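# Kit insulators into tote per pick-to-light display

## Task

Press the green START button first. Then load the gray tote with exactly the insulators that the display behind the bins calls for. A half-lit bar means one piece from its bin and a fully lit bar means two. The display windows closest to the bins belong to the bins closest to the display, and the remaining windows belong to the farther bins. Nothing else may go in the tote. No part may rest on or stick up above the tote's rim, and nothing may be left lying on either arm's mount. Every placed part must stay put on its own, because parts held in place only by the robot do not count. Anything the robot is touching at the end must not settle by more than about a fingernail's width once it is let go. Nothing may be pushed or dropped off the table.

## Robot and tools

Robot: two six-joint arms, left_arm and right_arm, each ending in a parallel gripper. Shared scene frame: origin on the table surface midway between the arms, +x out over the table, +z up, left_arm on the +y side. The names left and right are arm names and do not match image sides. Positions are in metres and orientations are wxyz quaternions. Printed hand positions can be slightly wrong, more so at long reach. A loose object may occasionally get a brief shove from outside.

Row layout: every moving call uses one flat row of 18 numbers, each in [-1, 1], covering both arms even if only one moves. First come left_arm's 9 numbers, then right_arm's 9. Each arm's 9 are six joint offsets, then gripper position, force_limit and speed. The joint order is fixed and unusual: elbow, forearm roll, wrist pitch, waist, wrist roll, shoulder. The same order applies to Joint positions, velocities, targets and torques in results. Joint numbers are scaled offsets, not absolute angles: 1.0 equals 1.398 rad for waist and shoulder, 2.097 rad for elbow, and 2.622 rad for forearm roll, wrist pitch and wrist roll. Stated joint ranges in rad: elbow -2.792 to 2.792, all others -6.283 to 6.283. Real ends may differ by up to 0.010 rad. Gripper numbers are absolute settings, not offsets. For position, +1 is fully open (140 mm), about -0.8 is where the pads touch, and -1 closes until blocked. For force_limit, -1, 0 and +1 give about 14, 60 and 107 N. For speed, -1, 0 and +1 give about 30, 140 and 250 mm/s. To leave a gripper unchanged, repeat its previous three numbers; a 0 is a real command.

execute_actions(actions): a list of actions. Each action is a table of up to 15 rows, one row per 1/30 s control step. If a table is short, its last row is held until the action's 15 steps are done, so each action lasts 0.5 s. In each action, joint offsets count from the angles the joints had when that action began. For the first action, that means the last reported angles. An empty list just returns the state and images. If any action asks a joint to pass its end by more than 0.010 rad outward, that action is refused for both arms. If the first action fails this check or any action is malformed, nothing in the call runs.

move(target, speed, blocking): target is one 18-number row. Its offsets count from the Joint positions in the latest result that showed them, not from where the arm is when the move starts. All joints travel proportionally, so grippers follow curves. speed, in rad/s, is the top speed of the joint with the longest way to go: 0.01 to 2, default 0.5. Durations are clamped to 0.5 to 10 s. Paths ignore obstacles and the other arm. With blocking=false you get a result after 0.5 s; until a result shows the move has ended, use wait or stop before sending new motion. The move: line reports the ending (done, off_target, moving, held, fault), limits=held or limits=none, and each arm's joint farthest from target. Arms are stiff: aiming even a bit past a firm contact can trigger a fault.

wait(seconds 0 to 10) lets time pass while commands are held. stop brakes a running move and needs stopping room. zoom_image(camera, region=[x0,y0,x1,y1] in pixels, at most 504 by 504) gives a closer view; cameras are cam_high 672x504, cam_left_wrist and cam_right_wrist 504x504. show_instructions shows the reference pages. finished_scene(scene) ends the given scene (1 or 2) irreversibly and reports success.

Drive limits: joint targets stay within a lead of the measured angle of 0.456 rad for waist and shoulder, 0.683 rad for elbow and 0.854 rad for the wrist joints. Targets are also scaled back if they would put the gripper more than 70 mm from where it is. Big motions therefore need several actions. Speed caps are 2.09, 3.14 and 3.93 rad/s for those same groups.

Gripper geometry: the fingers point along the gripper's +z and close along its y. The reported position is the point between closed pads. Fingertips reach about 33 mm beyond it when closed and 9 mm when open, and they move about 24 mm outward while closing, so keep that clearance above surfaces. To grasp, send -1 and look for object_status 2. The codes are 0 moving, 1 blocked while opening, 2 blocked while closing, and 3 at target or pads together (a thin part may still be held). position_measured is in counts: 3 fully open, 230 pads together. To squeeze harder while at status 2, raise force_limit and nudge position between -1 and -0.98.

Result lines: "joint sent to its limit" means a joint was clipped at its end. "joint command not followed" means a clearance check changed some targets. Flange force is an approximate external force that includes any held weight; "no reading" means no estimate. Joint torques are offset and noisy. MOTOR HOT warns of overheating, which leads to an OVER-TEMPERATURE FAULT and braking.

Things to avoid: a joint contact torque at its load limit (waist and shoulder 309, elbow 145, wrist joints 40.9 N m) or an external force of 144 N stops that arm for 10 s and skips the rest of the call. Do not let the arms collide or press on each other. Do not drop, slam or knock parts, and push gently. Release parts so they sit stably inside the tote below its rim. The robot's time counts, and so do smoothness and effort.

Each tool is called after ">>>" as name(argument=value, ...), one argument or row to a line, values as JSON.

Reference images:

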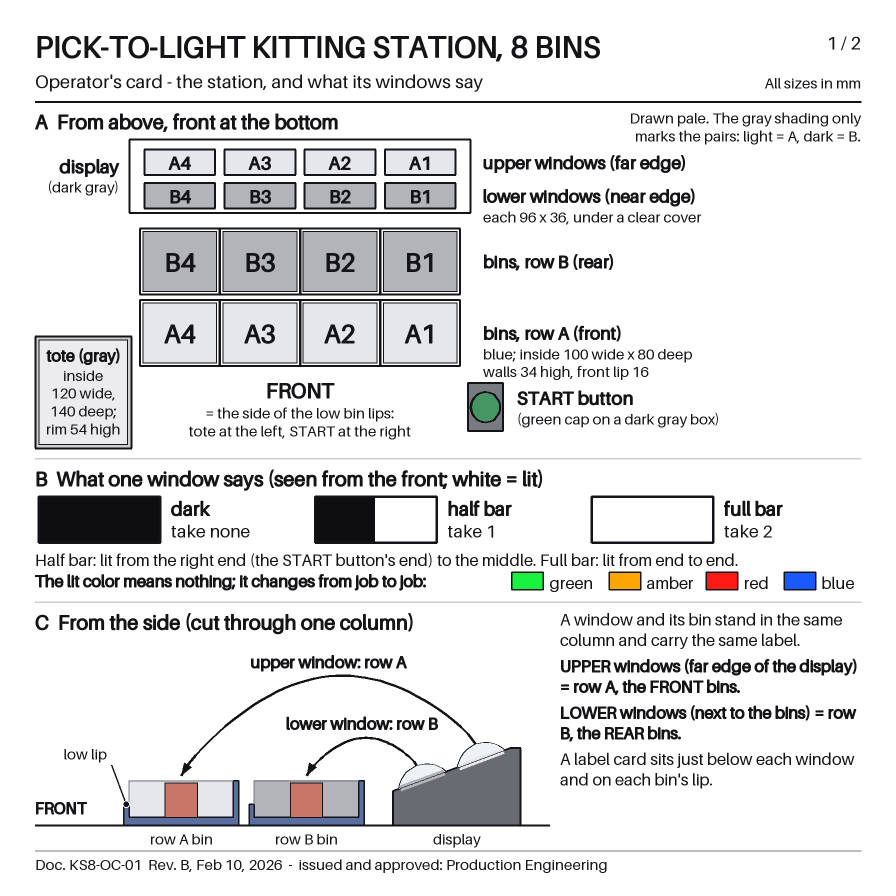

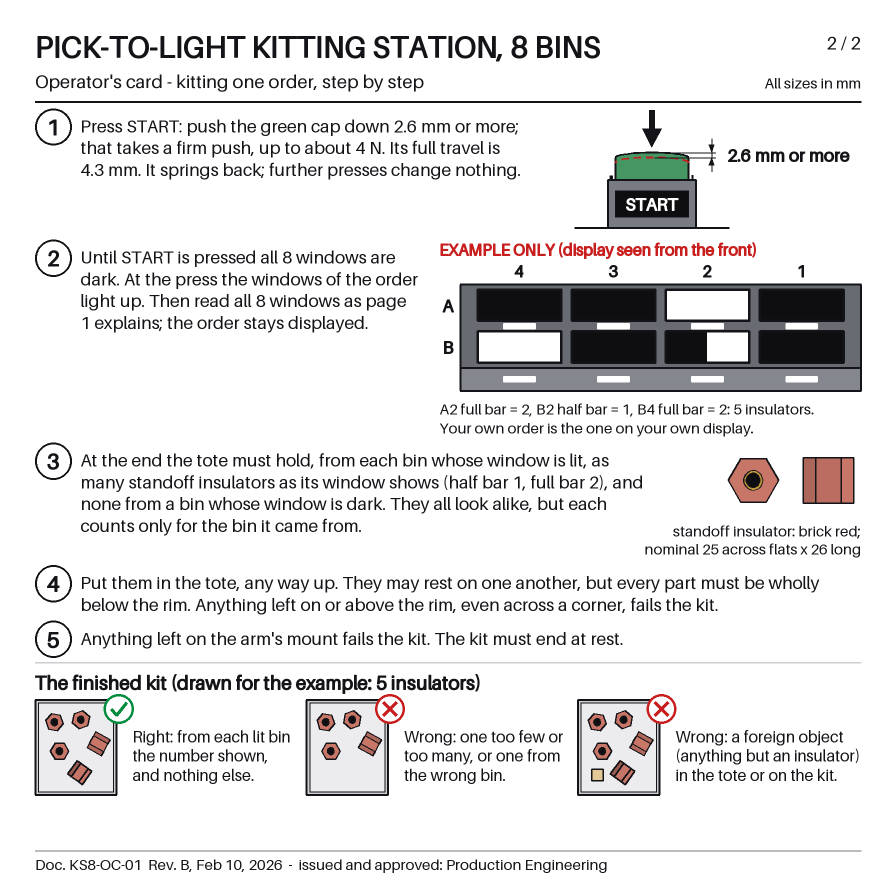

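## Session

>>> execute_actions(
  actions=[],
)

Scene clock: 0.00 s.
left_arm: end_effector_position=(+0.9210, +0.2427, +0.2911) position_measured=3 object_status=3 end_effector_quat_wxyz=(+0.326, +0.833, +0.431, -0.121) end_effector_velocity=(+0.000, -0.000, -0.001) end_effector_angular_velocity=(+0.000, +0.000, -0.000) | right_arm: end_effector_position=(+0.3044, -0.1497, +0.2089) position_measured=3 object_status=3 end_effector_quat_wxyz=(-0.073, -0.284, +0.785, -0.546) end_effector_velocity=(+0.000, +0.000, +0.000) end_effector_angular_velocity=(+0.000, -0.001, -0.001)
Joint names: [elbow, forearm roll, wrist pitch, waist, wrist roll, shoulder]
Joint positions: left_arm=[ 1.132 -0.725  1.25  -0.027  0.666  0.634] | right_arm=[ 1.693 -0.474  1.986  1.372 -0.882  0.541]
Joint velocities: left_arm=[ 0.    -0.    -0.001 -0.     0.     0.001] | right_arm=[-0.    -0.     0.    -0.     0.001  0.   ]
Joint torques (N m, as the joint torque sensors report them, + toward a larger angle): no reading
Flange force (N, the push that the arm receives, along the gripper's own x y z axes): no reading
Joint targets: left_arm=[1.132 -0.725 1.250 -0.027 0.666 0.634] | right_arm=[1.693 -0.474 1.986 1.372 -0.882 0.541]

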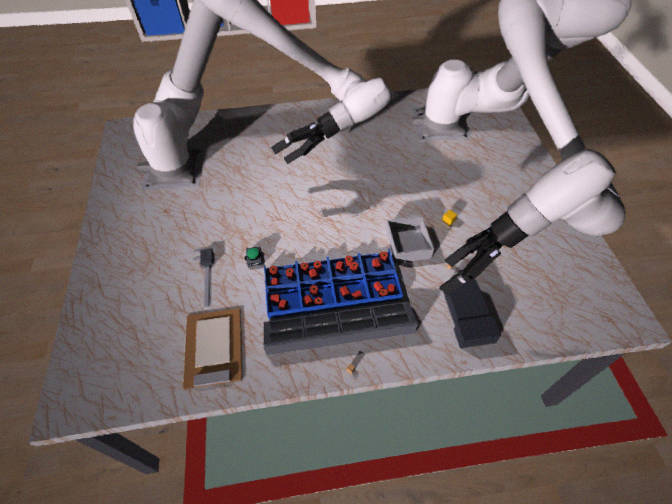

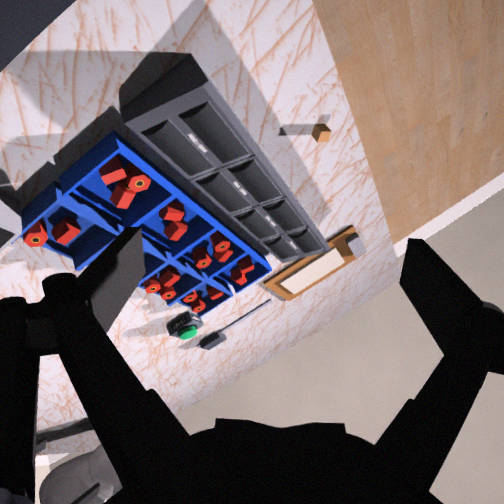

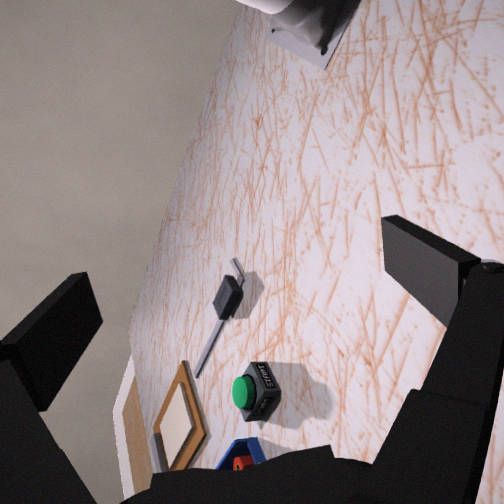

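>>> move(
  target=[0.33,0.277,0.026,-0.324,-0.254,-0.454,0.2,0,0,0.123,0.181,-0.291,-0.644,0.336,-0.411,-1,0,0],
  speed=1,
)

Scene clock: 3.10 s.
left_arm: end_effector_position=(+0.4505, +0.2799, +0.3001) position_measured=104 object_status=3 end_effector_quat_wxyz=(-0.001, +0.884, +0.468, +0.001) end_effector_velocity=(-0.000, -0.000, +0.000) end_effector_angular_velocity=(+0.000, -0.001, -0.000) | right_arm: end_effector_position=(+0.5283, -0.3598, +0.2494) position_measured=233 object_status=3 end_effector_quat_wxyz=(-0.000, +0.546, +0.838, +0.000) end_effector_velocity=(+0.001, -0.001, +0.001) end_effector_angular_velocity=(-0.002, -0.002, -0.000)
Joint names: [elbow, forearm roll, wrist pitch, waist, wrist roll, shoulder]
Joint positions: left_arm=[ 1.824  0.002  1.318 -0.48  -0.    -0.   ] | right_arm=[ 1.951  0.001  1.224  0.471 -0.001 -0.033]
Joint velocities: left_arm=[ 0.     0.001 -0.    -0.001 -0.001 -0.001] | right_arm=[-0.001 -0.003  0.    -0.001  0.    -0.001]
Joint torques (N m, as the joint torque sensors report them, + toward a larger angle): left_arm=[-41.26   4.72  -0.42  -0.68  -0.16 -39.42] | right_arm=[-40.83   3.98  -0.04   2.64  -0.11 -32.46]
Flange force (N, the push that the arm receives, along the gripper's own x y z axes): left_arm=[1.4 -2.8 0.2] | right_arm=[-5.5 -8.0 0.1]
Joint targets: left_arm=[1.824 0.002 1.318 -0.480 -0.000 -0.000] | right_arm=[1.951 0.001 1.224 0.471 -0.001 -0.033]
move: done; limits=none; left_arm: farthest joint: the shoulder, 0.001 radians from its target (0.635 radians at the start); right_arm: farthest joint: the shoulder, 0.001 radians from its target (0.575 radians at the start)

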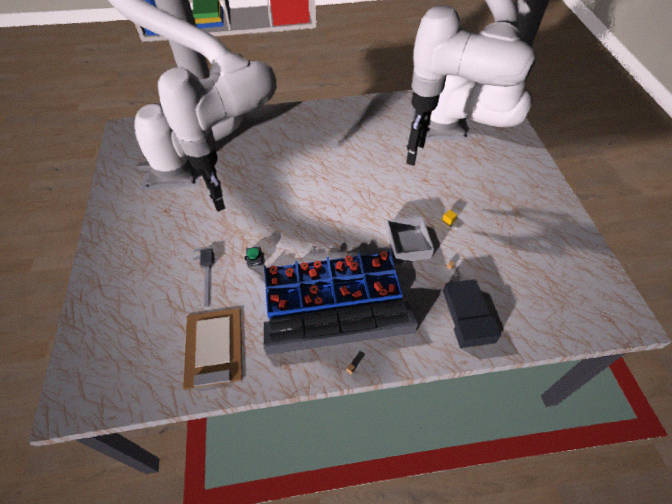

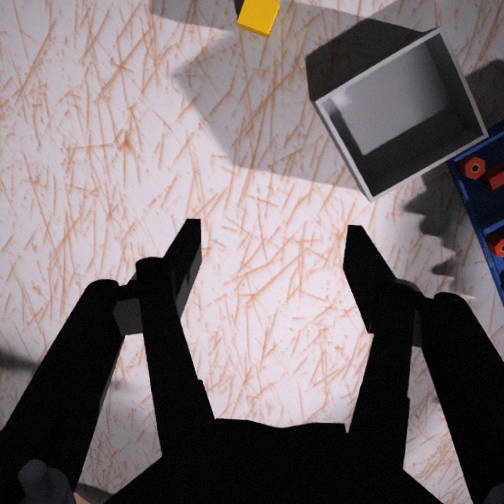

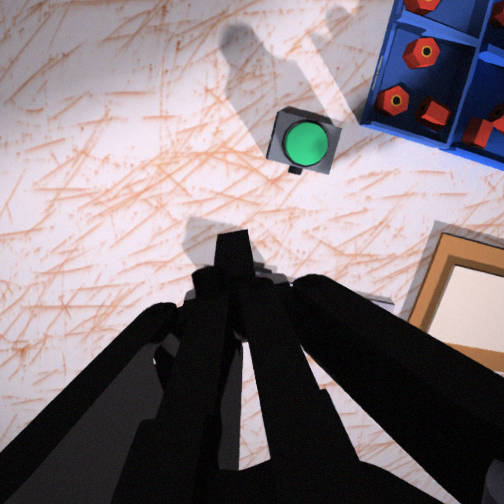

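>>> move(
  target=[0,0,0,0,0,0,0.2,0,0,-0.015,0,-0.0675,0.172,0,0.149,-1,0,0],
  speed=1,
)

Scene clock: 4.40 s.
left_arm: end_effector_position=(+0.4504, +0.2799, +0.3001) position_measured=104 object_status=3 end_effector_quat_wxyz=(-0.001, +0.884, +0.468, +0.001) end_effector_velocity=(+0.000, +0.000, +0.000) end_effector_angular_velocity=(+0.000, +0.000, +0.001) | right_arm: end_effector_position=(+0.5285, -0.2068, +0.1508) position_measured=233 object_status=3 end_effector_quat_wxyz=(-0.000, +0.442, +0.897, +0.000) end_effector_velocity=(-0.001, +0.000, -0.001) end_effector_angular_velocity=(-0.001, +0.001, +0.001)
Joint names: [elbow, forearm roll, wrist pitch, waist, wrist roll, shoulder]
Joint positions: left_arm=[ 1.824  0.002  1.318 -0.48  -0.    -0.   ] | right_arm=[ 1.92   0.001  1.047  0.712 -0.001  0.175]
Joint velocities: left_arm=[-0.001  0.     0.     0.    -0.     0.001] | right_arm=[ 0.     0.    -0.     0.001 -0.     0.001]
Joint torques (N m, as the joint torque sensors report them, + toward a larger angle): left_arm=[-40.34   4.81   0.     1.    -0.24 -40.82] | right_arm=[-38.47   3.71   0.54   2.81   0.1  -54.1 ]
Flange force (N, the push that the arm receives, along the gripper's own x y z axes): left_arm=[-1.3 0.9 0.2] | right_arm=[-5.2 -4.6 3.4]
Joint targets: left_arm=[1.824 0.002 1.318 -0.480 -0.000 -0.000] | right_arm=[1.920 0.001 1.047 0.712 -0.001 0.175]
move: done; limits=none; left_arm: farthest joint: the waist, 0.000 radians from its target (0.000 radians at the start); right_arm: farthest joint: the waist, 0.000 radians from its target (0.240 radians at the start)

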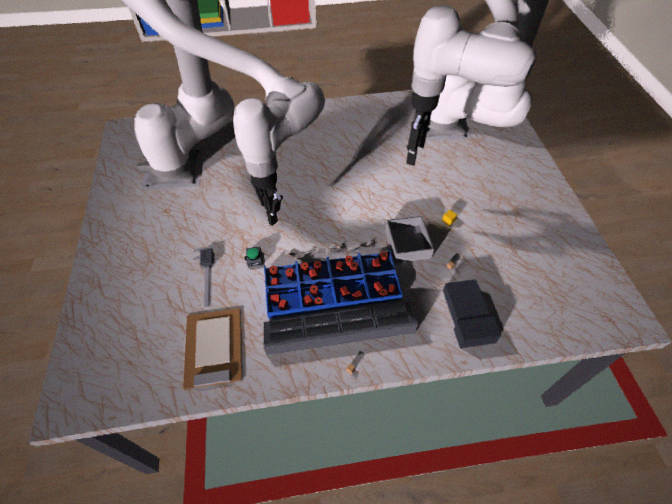

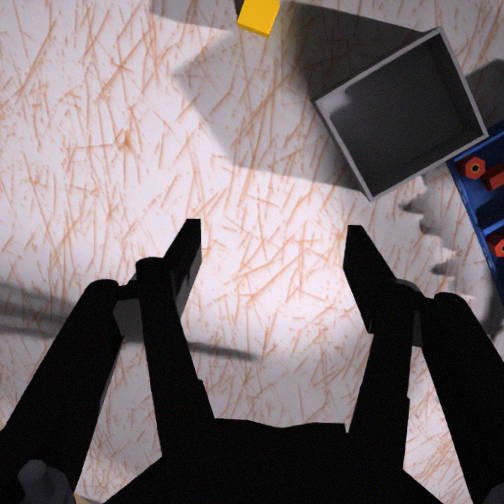

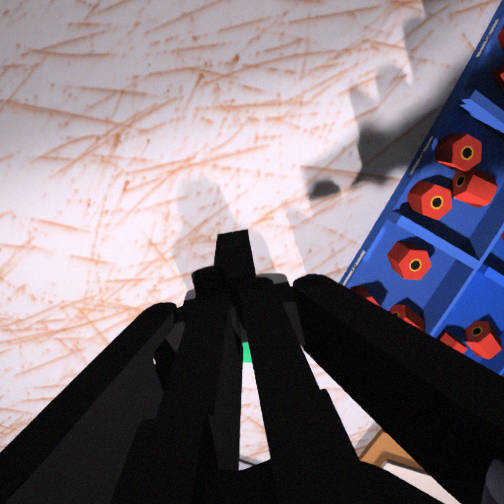

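>>> move(
  target=[0,0,0,0,0,0,0.2,0,0,0,0,0,-0.109,0,0,-1,0,0],
  speed=1,
)

Scene clock: 5.60 s.
left_arm: end_effector_position=(+0.4504, +0.2799, +0.3000) position_measured=104 object_status=3 end_effector_quat_wxyz=(-0.001, +0.884, +0.468, +0.001) end_effector_velocity=(+0.000, +0.000, +0.000) end_effector_angular_velocity=(+0.000, +0.000, +0.000) | right_arm: end_effector_position=(+0.5821, -0.2794, +0.1507) position_measured=233 object_status=3 end_effector_quat_wxyz=(-0.000, +0.509, +0.861, +0.000) end_effector_velocity=(+0.001, -0.000, +0.000) end_effector_angular_velocity=(-0.000, -0.001, +0.001)
Joint names: [elbow, forearm roll, wrist pitch, waist, wrist roll, shoulder]
Joint positions: left_arm=[ 1.824  0.002  1.318 -0.48  -0.    -0.   ] | right_arm=[ 1.92   0.001  1.047  0.559 -0.001  0.175]
Joint velocities: left_arm=[-0.     0.     0.001  0.     0.    -0.   ] | right_arm=[-0.001 -0.001 -0.    -0.001 -0.001 -0.   ]
Joint torques (N m, as the joint torque sensors report them, + toward a larger angle): left_arm=[-40.12   4.93   0.04   1.52  -0.29 -40.55] | right_arm=[-36.94   4.04   0.06  -0.72  -0.03 -54.72]
Flange force (N, the push that the arm receives, along the gripper's own x y z axes): left_arm=[-2.1 0.6 -0.2] | right_arm=[1.3 -0.7 1.4]
Joint targets: left_arm=[1.824 0.002 1.318 -0.480 -0.000 -0.000] | right_arm=[1.920 0.001 1.047 0.559 -0.001 0.175]
move: done; limits=none; left_arm: farthest joint: the waist, 0.000 radians from its target (0.000 radians at the start); right_arm: farthest joint: the waist, 0.000 radians from its target (0.152 radians at the start)

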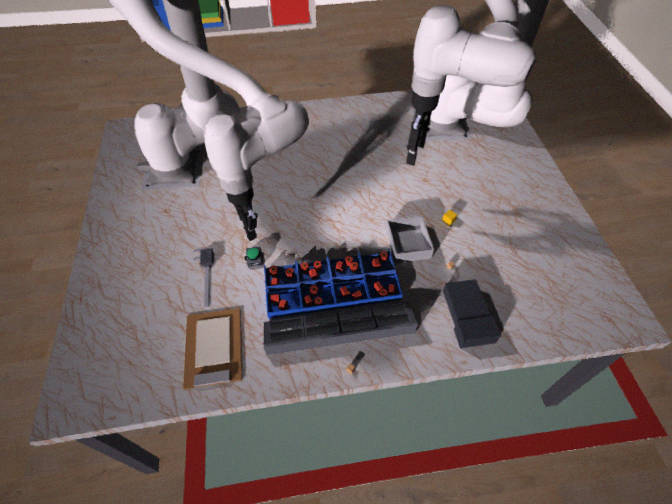

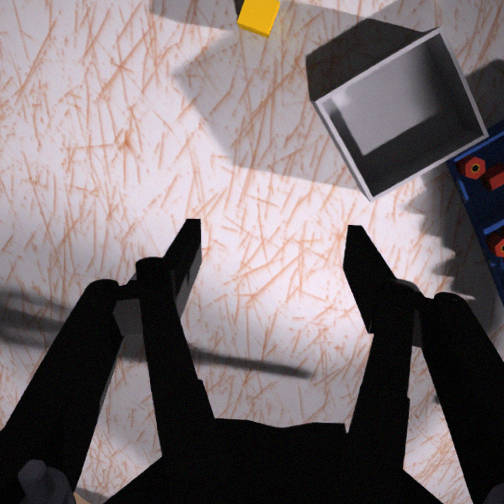

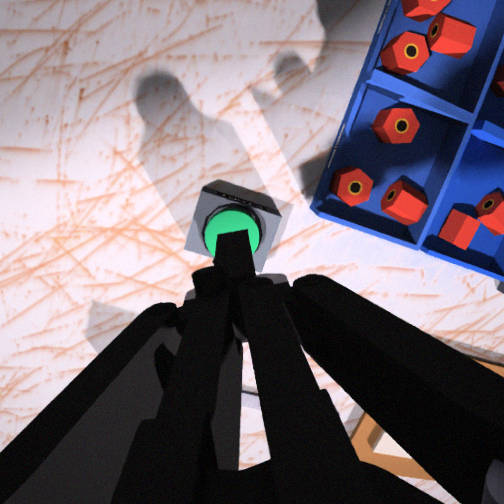

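>>> move(
  target=[0,0,0,0,0,0,0.2,0,0,0.029,0,-0.043,0.01,0,0.037,-1,0,0],
  speed=0.3,
)

Scene clock: 6.67 s.
left_arm: end_effector_position=(+0.4504, +0.2799, +0.3000) position_measured=104 object_status=3 end_effector_quat_wxyz=(-0.001, +0.884, +0.468, +0.001) end_effector_velocity=(-0.000, +0.000, +0.001) end_effector_angular_velocity=(-0.001, -0.001, +0.001) | right_arm: end_effector_position=(+0.5751, -0.2739, +0.0918) position_measured=233 object_status=3 end_effector_quat_wxyz=(-0.000, +0.503, +0.864, +0.000) end_effector_velocity=(-0.000, +0.000, -0.000) end_effector_angular_velocity=(+0.001, +0.001, -0.002)
Joint names: [elbow, forearm roll, wrist pitch, waist, wrist roll, shoulder]
Joint positions: left_arm=[ 1.824  0.002  1.318 -0.48  -0.    -0.   ] | right_arm=[ 1.981  0.001  0.934  0.573 -0.001  0.227]
Joint velocities: left_arm=[ 0.    -0.     0.     0.    -0.    -0.001] | right_arm=[ 0.     0.001 -0.001 -0.     0.001  0.   ]
Joint torques (N m, as the joint torque sensors report them, + toward a larger angle): left_arm=[-40.75   4.93  -0.34   0.4    0.02 -41.88] | right_arm=[-33.25   3.69  -0.09   1.05   0.29 -60.04]
Flange force (N, the push that the arm receives, along the gripper's own x y z axes): left_arm=[-0.5 1.4 0.5] | right_arm=[-2.0 5.2 2.9]
Joint targets: left_arm=[1.824 0.002 1.318 -0.480 -0.000 -0.000] | right_arm=[1.981 0.001 0.934 0.573 -0.001 0.227]
move: done; limits=none; left_arm: farthest joint: the waist, 0.000 radians from its target (0.000 radians at the start); right_arm: farthest joint: the waist, 0.000 radians from its target (0.014 radians at the start)

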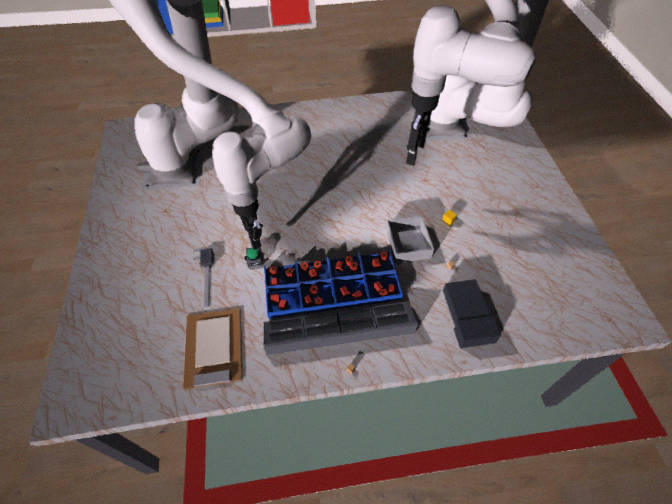

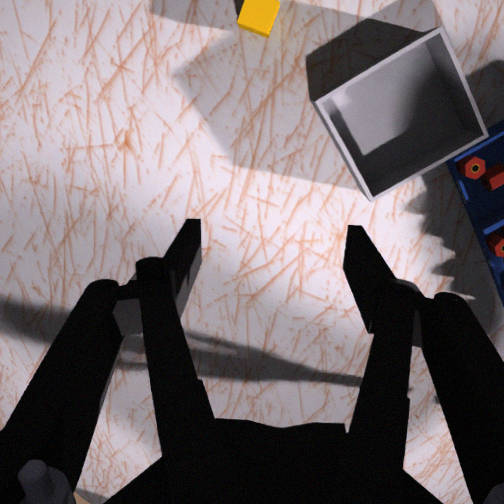

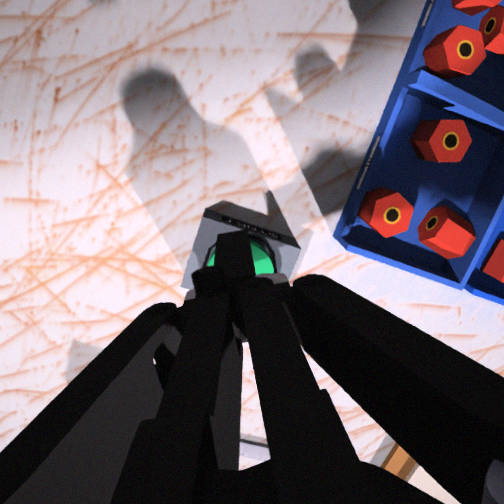

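>>> move(
  target=[0,0,0,0,0,0,0.2,0,0,0,0,-0.0038,-0.014,0,0.007,-1,0,0],
  speed=0.05,
)

>>> move(
  target=[0,0,0,0,0,0,0.2,0,0,0.0016,0,-0.0028,0,0,0.003,-1,0,0],
  speed=0.02,
)

Scene clock: 7.67 s.
left_arm: end_effector_position=(+0.4504, +0.2799, +0.3000) position_measured=104 object_status=3 end_effector_quat_wxyz=(-0.001, +0.884, +0.468, +0.001) end_effector_velocity=(-0.000, +0.001, -0.000) end_effector_angular_velocity=(+0.001, +0.001, +0.001) | right_arm: end_effector_position=(+0.5836, -0.2824, +0.0860) position_measured=233 object_status=3 end_effector_quat_wxyz=(-0.000, +0.511, +0.859, +0.000) end_effector_velocity=(+0.000, -0.000, -0.000) end_effector_angular_velocity=(-0.000, +0.000, -0.000)
Joint names: [elbow, forearm roll, wrist pitch, waist, wrist roll, shoulder]
Joint positions: left_arm=[ 1.824  0.002  1.318 -0.48  -0.    -0.   ] | right_arm=[ 1.981  0.001  0.924  0.554 -0.001  0.237]
Joint velocities: left_arm=[ 0.001  0.     0.001  0.    -0.001 -0.   ] | right_arm=[ 0.    -0.    -0.    -0.001 -0.     0.   ]
Joint torques (N m, as the joint torque sensors report them, + toward a larger angle): left_arm=[-40.39   4.67  -0.22  -0.81  -0.24 -41.91] | right_arm=[-34.12   3.08  -0.06   3.33   0.25 -60.16]
Flange force (N, the push that the arm receives, along the gripper's own x y z axes): left_arm=[2.1 2.4 0.3] | right_arm=[-5.8 2.0 3.4]
Joint targets: left_arm=[1.824 0.002 1.318 -0.480 -0.000 -0.000] | right_arm=[1.981 0.001 0.924 0.554 -0.001 0.237]
move: done; limits=none; left_arm: farthest joint: the waist, 0.000 radians from its target (0.000 radians at the start); right_arm: farthest joint: the waist, 0.000 radians from its target (0.020 radians at the start)

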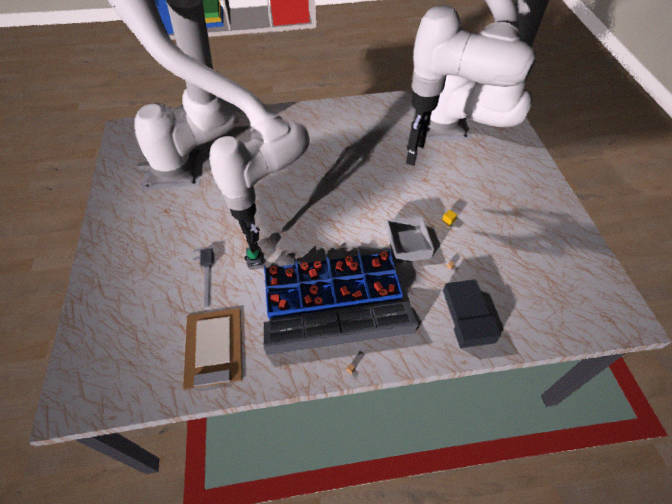

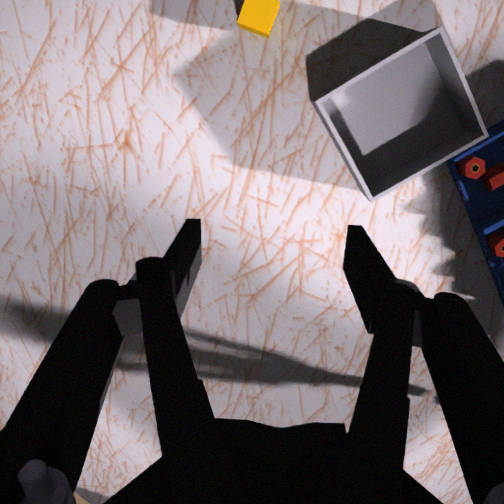

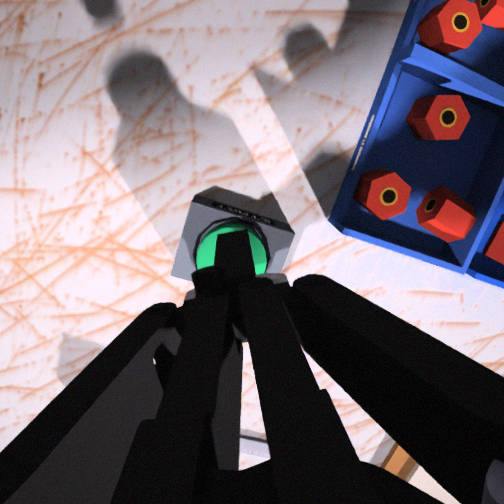

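Scene clock: 8.37 s.
left_arm: end_effector_position=(+0.4504, +0.2799, +0.3000) position_measured=104 object_status=3 end_effector_quat_wxyz=(-0.001, +0.884, +0.468, +0.001) end_effector_velocity=(+0.000, -0.000, +0.001) end_effector_angular_velocity=(-0.001, -0.002, -0.001) | right_arm: end_effector_position=(+0.5835, -0.2824, +0.0820) position_measured=233 object_status=3 end_effector_quat_wxyz=(-0.000, +0.511, +0.859, +0.000) end_effector_velocity=(+0.001, -0.000, -0.000) end_effector_angular_velocity=(+0.000, -0.000, -0.001)
Joint names: [elbow, forearm roll, wrist pitch, waist, wrist roll, shoulder]
Joint positions: left_arm=[ 1.824  0.002  1.318 -0.48  -0.    -0.   ] | right_arm=[ 1.984  0.001  0.917  0.554 -0.001  0.241]
Joint velocities: left_arm=[-0.001  0.    -0.001 -0.     0.    -0.   ] | right_arm=[-0.     0.    -0.001 -0.001  0.     0.   ]
Joint torques (N m, as the joint torque sensors report them, + toward a larger angle): left_arm=[-40.24   4.71  -0.11  -0.88   0.12 -39.95] | right_arm=[-34.22   3.66   0.1   -1.56   0.09 -58.42]
Flange force (N, the push that the arm receives, along the gripper's own x y z axes): left_arm=[1.3 -0.4 -0.7] | right_arm=[2.3 -1.2 1.7]
Joint targets: left_arm=[1.824 0.002 1.318 -0.480 -0.000 -0.000] | right_arm=[1.984 0.001 0.917 0.554 -0.001 0.241]
move: done; limits=none; left_arm: farthest joint: the waist, 0.000 radians from its target (0.000 radians at the start); right_arm: farthest joint: the waist, 0.000 radians from its target (0.000 radians at the start)

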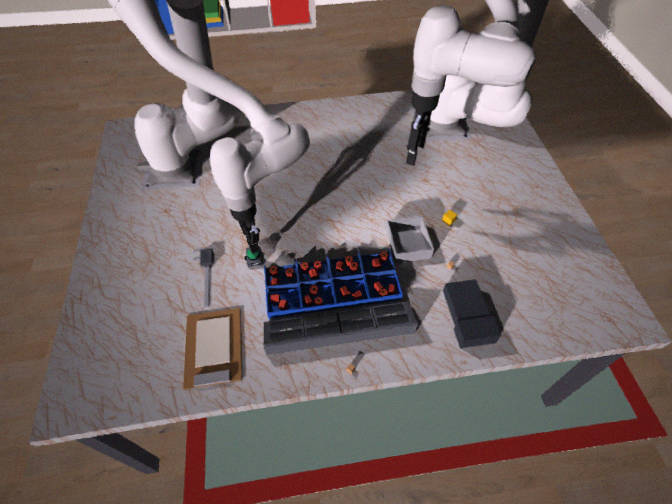

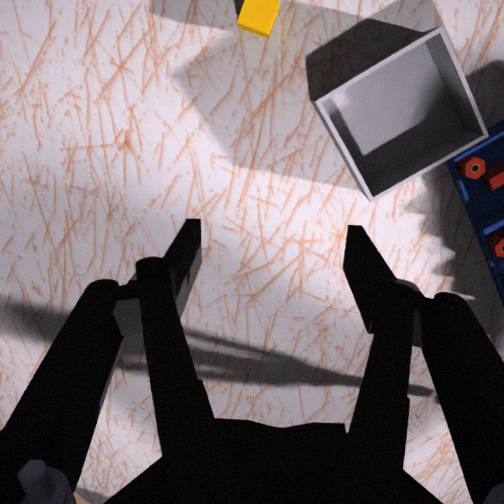

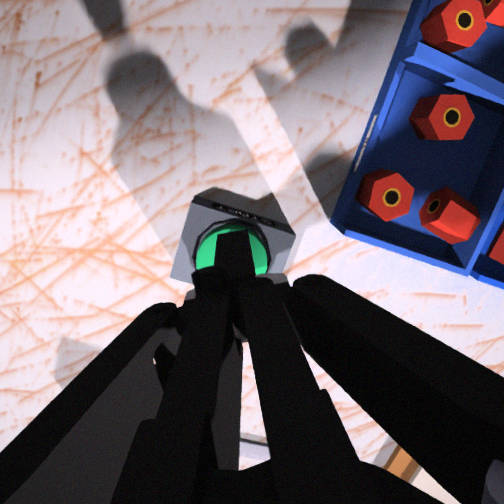

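>>> move(
  target=[0,0,0,0,0,0,0.2,0,0,0.0012,0,-0.0021,-0.004,0,0.0022,-1,0,0],
  speed=0.02,
)

>>> move(
  target=[0,0,0,0,0,0,0.2,0,0,0.0012,0,-0.0021,0,0,0.0022,-1,0,0],
  speed=0.02,
)

Scene clock: 9.20 s.
left_arm: end_effector_position=(+0.4504, +0.2799, +0.3000) position_measured=104 object_status=3 end_effector_quat_wxyz=(-0.001, +0.884, +0.468, +0.001) end_effector_velocity=(+0.000, -0.000, +0.001) end_effector_angular_velocity=(-0.001, -0.001, -0.000) | right_arm: end_effector_position=(+0.5852, -0.2853, +0.0791) position_measured=233 object_status=3 end_effector_quat_wxyz=(-0.000, +0.514, +0.858, +0.000) end_effector_velocity=(+0.000, +0.001, +0.000) end_effector_angular_velocity=(+0.002, +0.000, -0.003)
Joint names: [elbow, forearm roll, wrist pitch, waist, wrist roll, shoulder]
Joint positions: left_arm=[ 1.824  0.002  1.318 -0.48  -0.    -0.   ] | right_arm=[ 1.986  0.001  0.911  0.548 -0.001  0.244]
Joint velocities: left_arm=[-0.001  0.     0.    -0.    -0.    -0.001] | right_arm=[-0.     0.002 -0.    -0.     0.001  0.   ]
Joint torques (N m, as the joint torque sensors report them, + toward a larger angle): left_arm=[-40.27   4.51   0.03   0.31  -0.28 -41.23] | right_arm=[-32.68   3.43  -0.07   1.65   0.31 -60.23]
Flange force (N, the push that the arm receives, along the gripper's own x y z axes): left_arm=[0.0 1.6 0.3] | right_arm=[-3.1 3.8 2.0]
Joint targets: left_arm=[1.824 0.002 1.318 -0.480 -0.000 -0.000] | right_arm=[1.986 0.001 0.911 0.548 -0.001 0.244]
move: done; limits=none; left_arm: farthest joint: the waist, 0.000 radians from its target (0.000 radians at the start); right_arm: farthest joint: the waist, 0.000 radians from its target (0.005 radians at the start)

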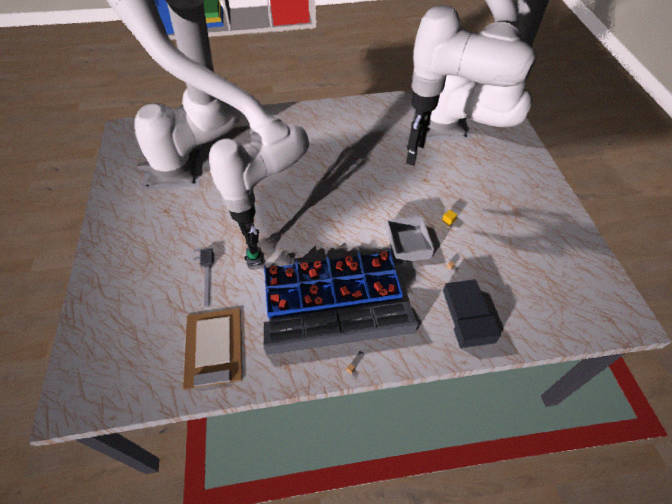

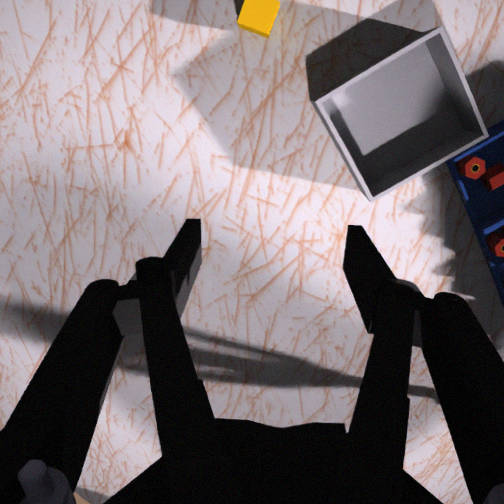

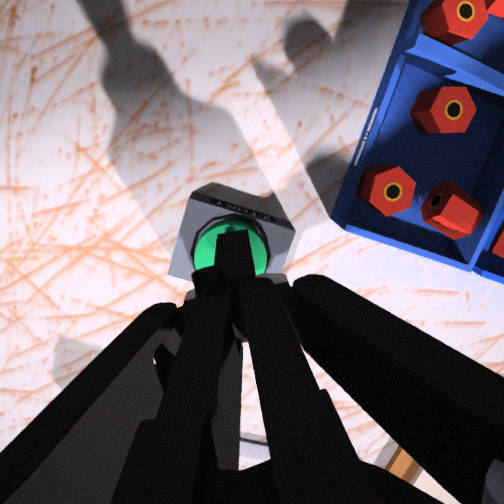

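Scene clock: 9.90 s.
left_arm: end_effector_position=(+0.4504, +0.2799, +0.3000) position_measured=104 object_status=3 end_effector_quat_wxyz=(-0.001, +0.884, +0.468, +0.001) end_effector_velocity=(-0.000, +0.000, -0.001) end_effector_angular_velocity=(+0.000, +0.001, +0.000) | right_arm: end_effector_position=(+0.5851, -0.2853, +0.0762) position_measured=233 object_status=3 end_effector_quat_wxyz=(-0.000, +0.514, +0.858, +0.000) end_effector_velocity=(-0.000, +0.001, +0.000) end_effector_angular_velocity=(+0.001, +0.000, -0.001)
Joint names: [elbow, forearm roll, wrist pitch, waist, wrist roll, shoulder]
Joint positions: left_arm=[ 1.824  0.002  1.318 -0.48  -0.    -0.   ] | right_arm=[ 1.989  0.001  0.906  0.548 -0.001  0.247]
Joint velocities: left_arm=[ 0.001 -0.    -0.001  0.    -0.     0.   ] | right_arm=[-0.     0.002 -0.     0.     0.     0.   ]
Joint torques (N m, as the joint torque sensors report them, + toward a larger angle): left_arm=[-40.01   4.9   -0.25  -0.53   0.02 -41.16] | right_arm=[-33.69   3.13   0.25  -1.68   0.04 -58.74]
Flange force (N, the push that the arm receives, along the gripper's own x y z axes): left_arm=[1.1 2.0 -0.6] | right_arm=[2.7 -0.9 1.9]
Joint targets: left_arm=[1.824 0.002 1.318 -0.480 -0.000 -0.000] | right_arm=[1.989 0.001 0.906 0.548 -0.001 0.247]
move: done; limits=none; left_arm: farthest joint: the waist, 0.000 radians from its target (0.000 radians at the start); right_arm: farthest joint: the waist, 0.000 radians from its target (0.000 radians at the start)

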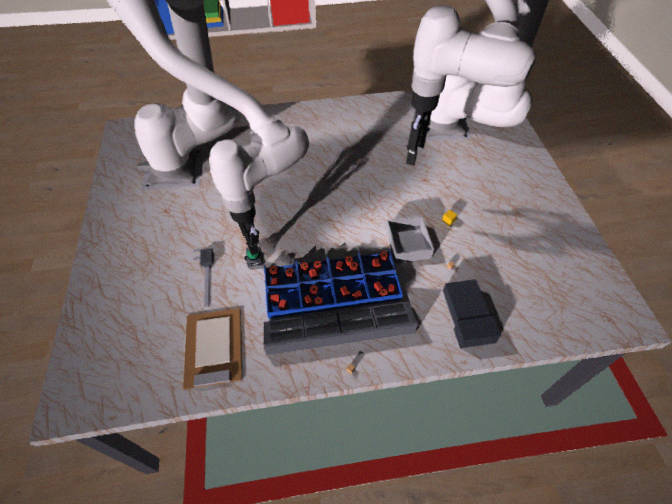

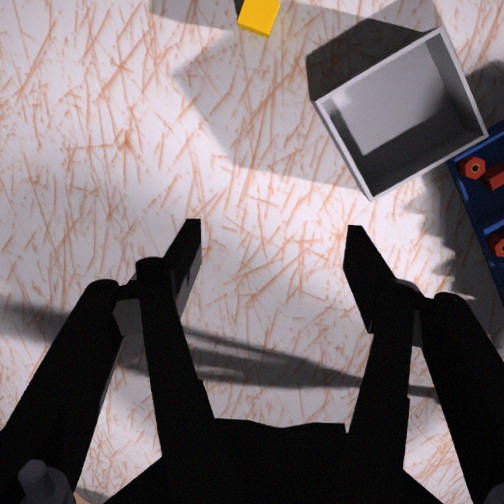

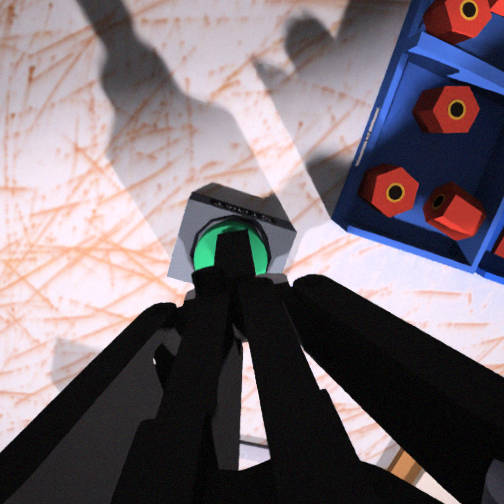

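>>> move(
  target=[0,0,0,0,0,0,0.2,0,0,0.0012,0,-0.0021,0,0,0.0022,-1,0,0],
  speed=0.02,
)

>>> move(
  target=[0,0,0,0,0,0,0.2,0,0,0.0012,0,-0.0021,0,0,0.0022,-1,0,0],
  speed=0.02,
)

Scene clock: 10.77 s.
left_arm: end_effector_position=(+0.4504, +0.2799, +0.3000) position_measured=104 object_status=3 end_effector_quat_wxyz=(-0.001, +0.884, +0.468, +0.001) end_effector_velocity=(-0.000, +0.001, -0.001) end_effector_angular_velocity=(+0.001, +0.002, +0.001) | right_arm: end_effector_position=(+0.5850, -0.2854, +0.0733) position_measured=233 object_status=3 end_effector_quat_wxyz=(-0.000, +0.514, +0.858, +0.000) end_effector_velocity=(+0.000, +0.000, -0.000) end_effector_angular_velocity=(+0.001, -0.000, -0.001)
Joint names: [elbow, forearm roll, wrist pitch, waist, wrist roll, shoulder]
Joint positions: left_arm=[ 1.824  0.002  1.318 -0.48  -0.    -0.   ] | right_arm=[ 1.991  0.001  0.9    0.548 -0.001  0.25 ]
Joint velocities: left_arm=[ 0.001 -0.     0.001  0.    -0.     0.   ] | right_arm=[-0.     0.001 -0.001 -0.    -0.     0.   ]
Joint torques (N m, as the joint torque sensors report them, + toward a larger angle): left_arm=[-40.05   4.84  -0.09  -1.12  -0.16 -40.45] | right_arm=[-32.97   3.02   0.49   1.44   0.06 -59.55]
Flange force (N, the push that the arm receives, along the gripper's own x y z axes): left_arm=[2.4 0.9 -0.5] | right_arm=[-2.5 1.0 2.5]
Joint targets: left_arm=[1.824 0.002 1.318 -0.480 -0.000 -0.000] | right_arm=[1.991 0.001 0.900 0.548 -0.001 0.250]
move: done; limits=none; left_arm: farthest joint: the waist, 0.000 radians from its target (0.000 radians at the start); right_arm: farthest joint: the waist, 0.000 radians from its target (0.000 radians at the start)

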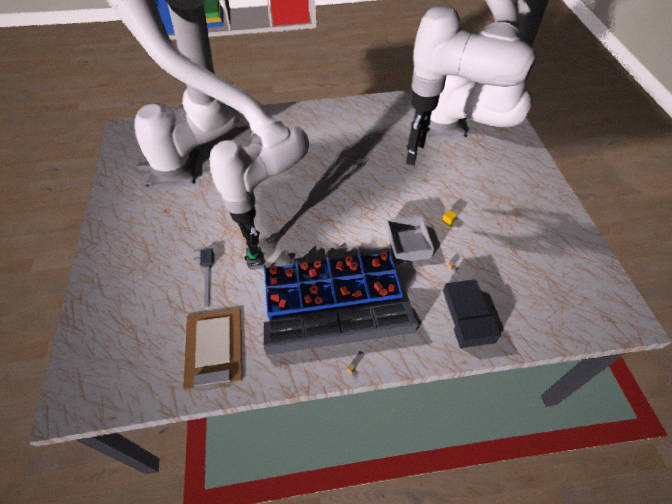

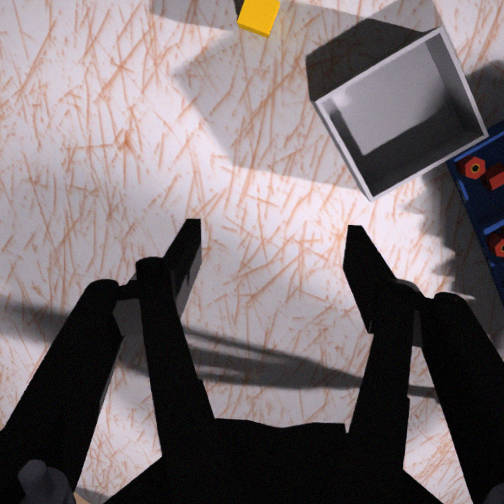

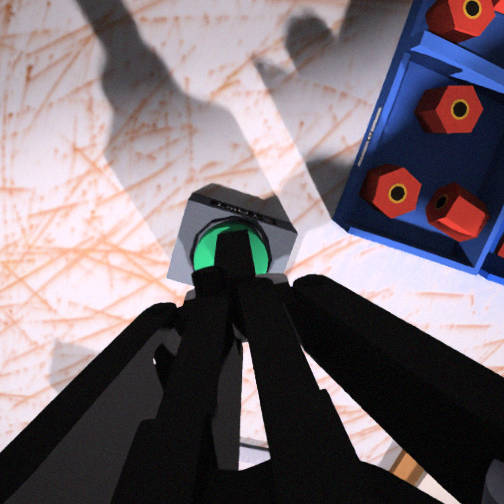

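Scene clock: 11.47 s.
left_arm: end_effector_position=(+0.4504, +0.2799, +0.3000) position_measured=104 object_status=3 end_effector_quat_wxyz=(-0.001, +0.884, +0.468, +0.001) end_effector_velocity=(+0.001, +0.001, +0.000) end_effector_angular_velocity=(-0.000, -0.000, +0.001) | right_arm: end_effector_position=(+0.5849, -0.2854, +0.0704) position_measured=233 object_status=3 end_effector_quat_wxyz=(-0.000, +0.514, +0.858, +0.000) end_effector_velocity=(+0.000, +0.001, +0.000) end_effector_angular_velocity=(+0.002, -0.000, -0.001)
Joint names: [elbow, forearm roll, wrist pitch, waist, wrist roll, shoulder]
Joint positions: left_arm=[ 1.824  0.002  1.318 -0.48  -0.    -0.   ] | right_arm=[ 1.994  0.001  0.895  0.548 -0.001  0.253]
Joint velocities: left_arm=[-0.001  0.     0.     0.001  0.001 -0.   ] | right_arm=[-0.001  0.002 -0.001  0.    -0.     0.   ]
Joint torques (N m, as the joint torque sensors report them, + toward a larger angle): left_arm=[-40.08   4.79  -0.07   0.53  -0.34 -39.83] | right_arm=[-30.5    3.47   0.9    0.69   0.11 -56.11]
Flange force (N, the push that the arm receives, along the gripper's own x y z axes): left_arm=[-0.1 -0.5 -1.0] | right_arm=[-1.4 0.2 -2.6]
Joint targets: left_arm=[1.824 0.002 1.318 -0.480 -0.000 -0.000] | right_arm=[1.994 0.001 0.895 0.548 -0.001 0.253]
move: done; limits=none; left_arm: farthest joint: the waist, 0.000 radians from its target (0.000 radians at the start); right_arm: farthest joint: the waist, 0.000 radians from its target (0.000 radians at the start)

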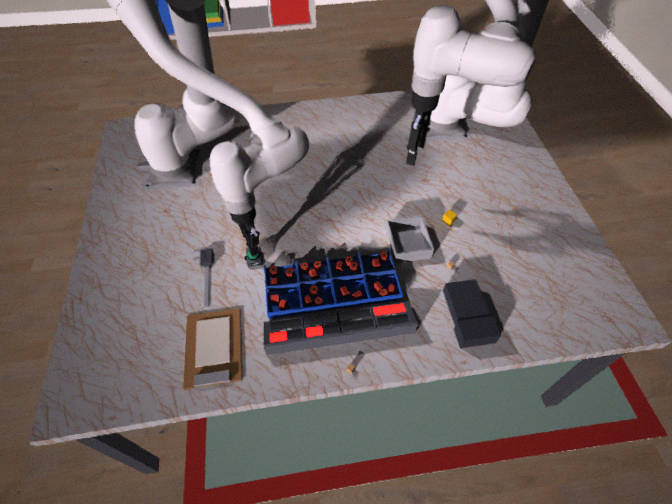

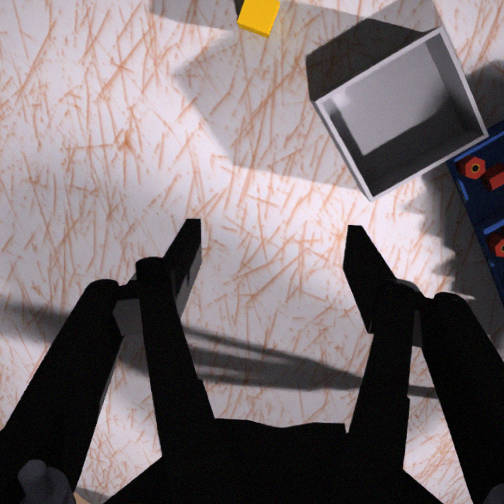

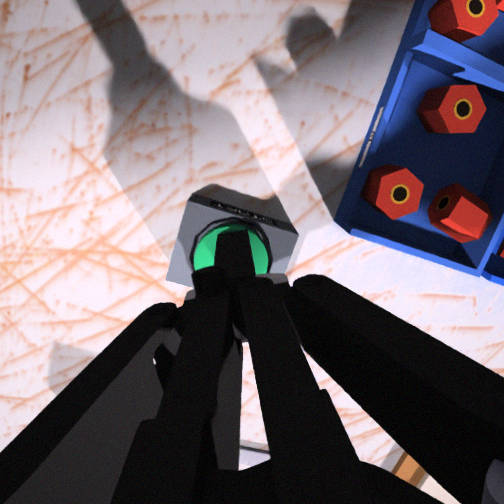

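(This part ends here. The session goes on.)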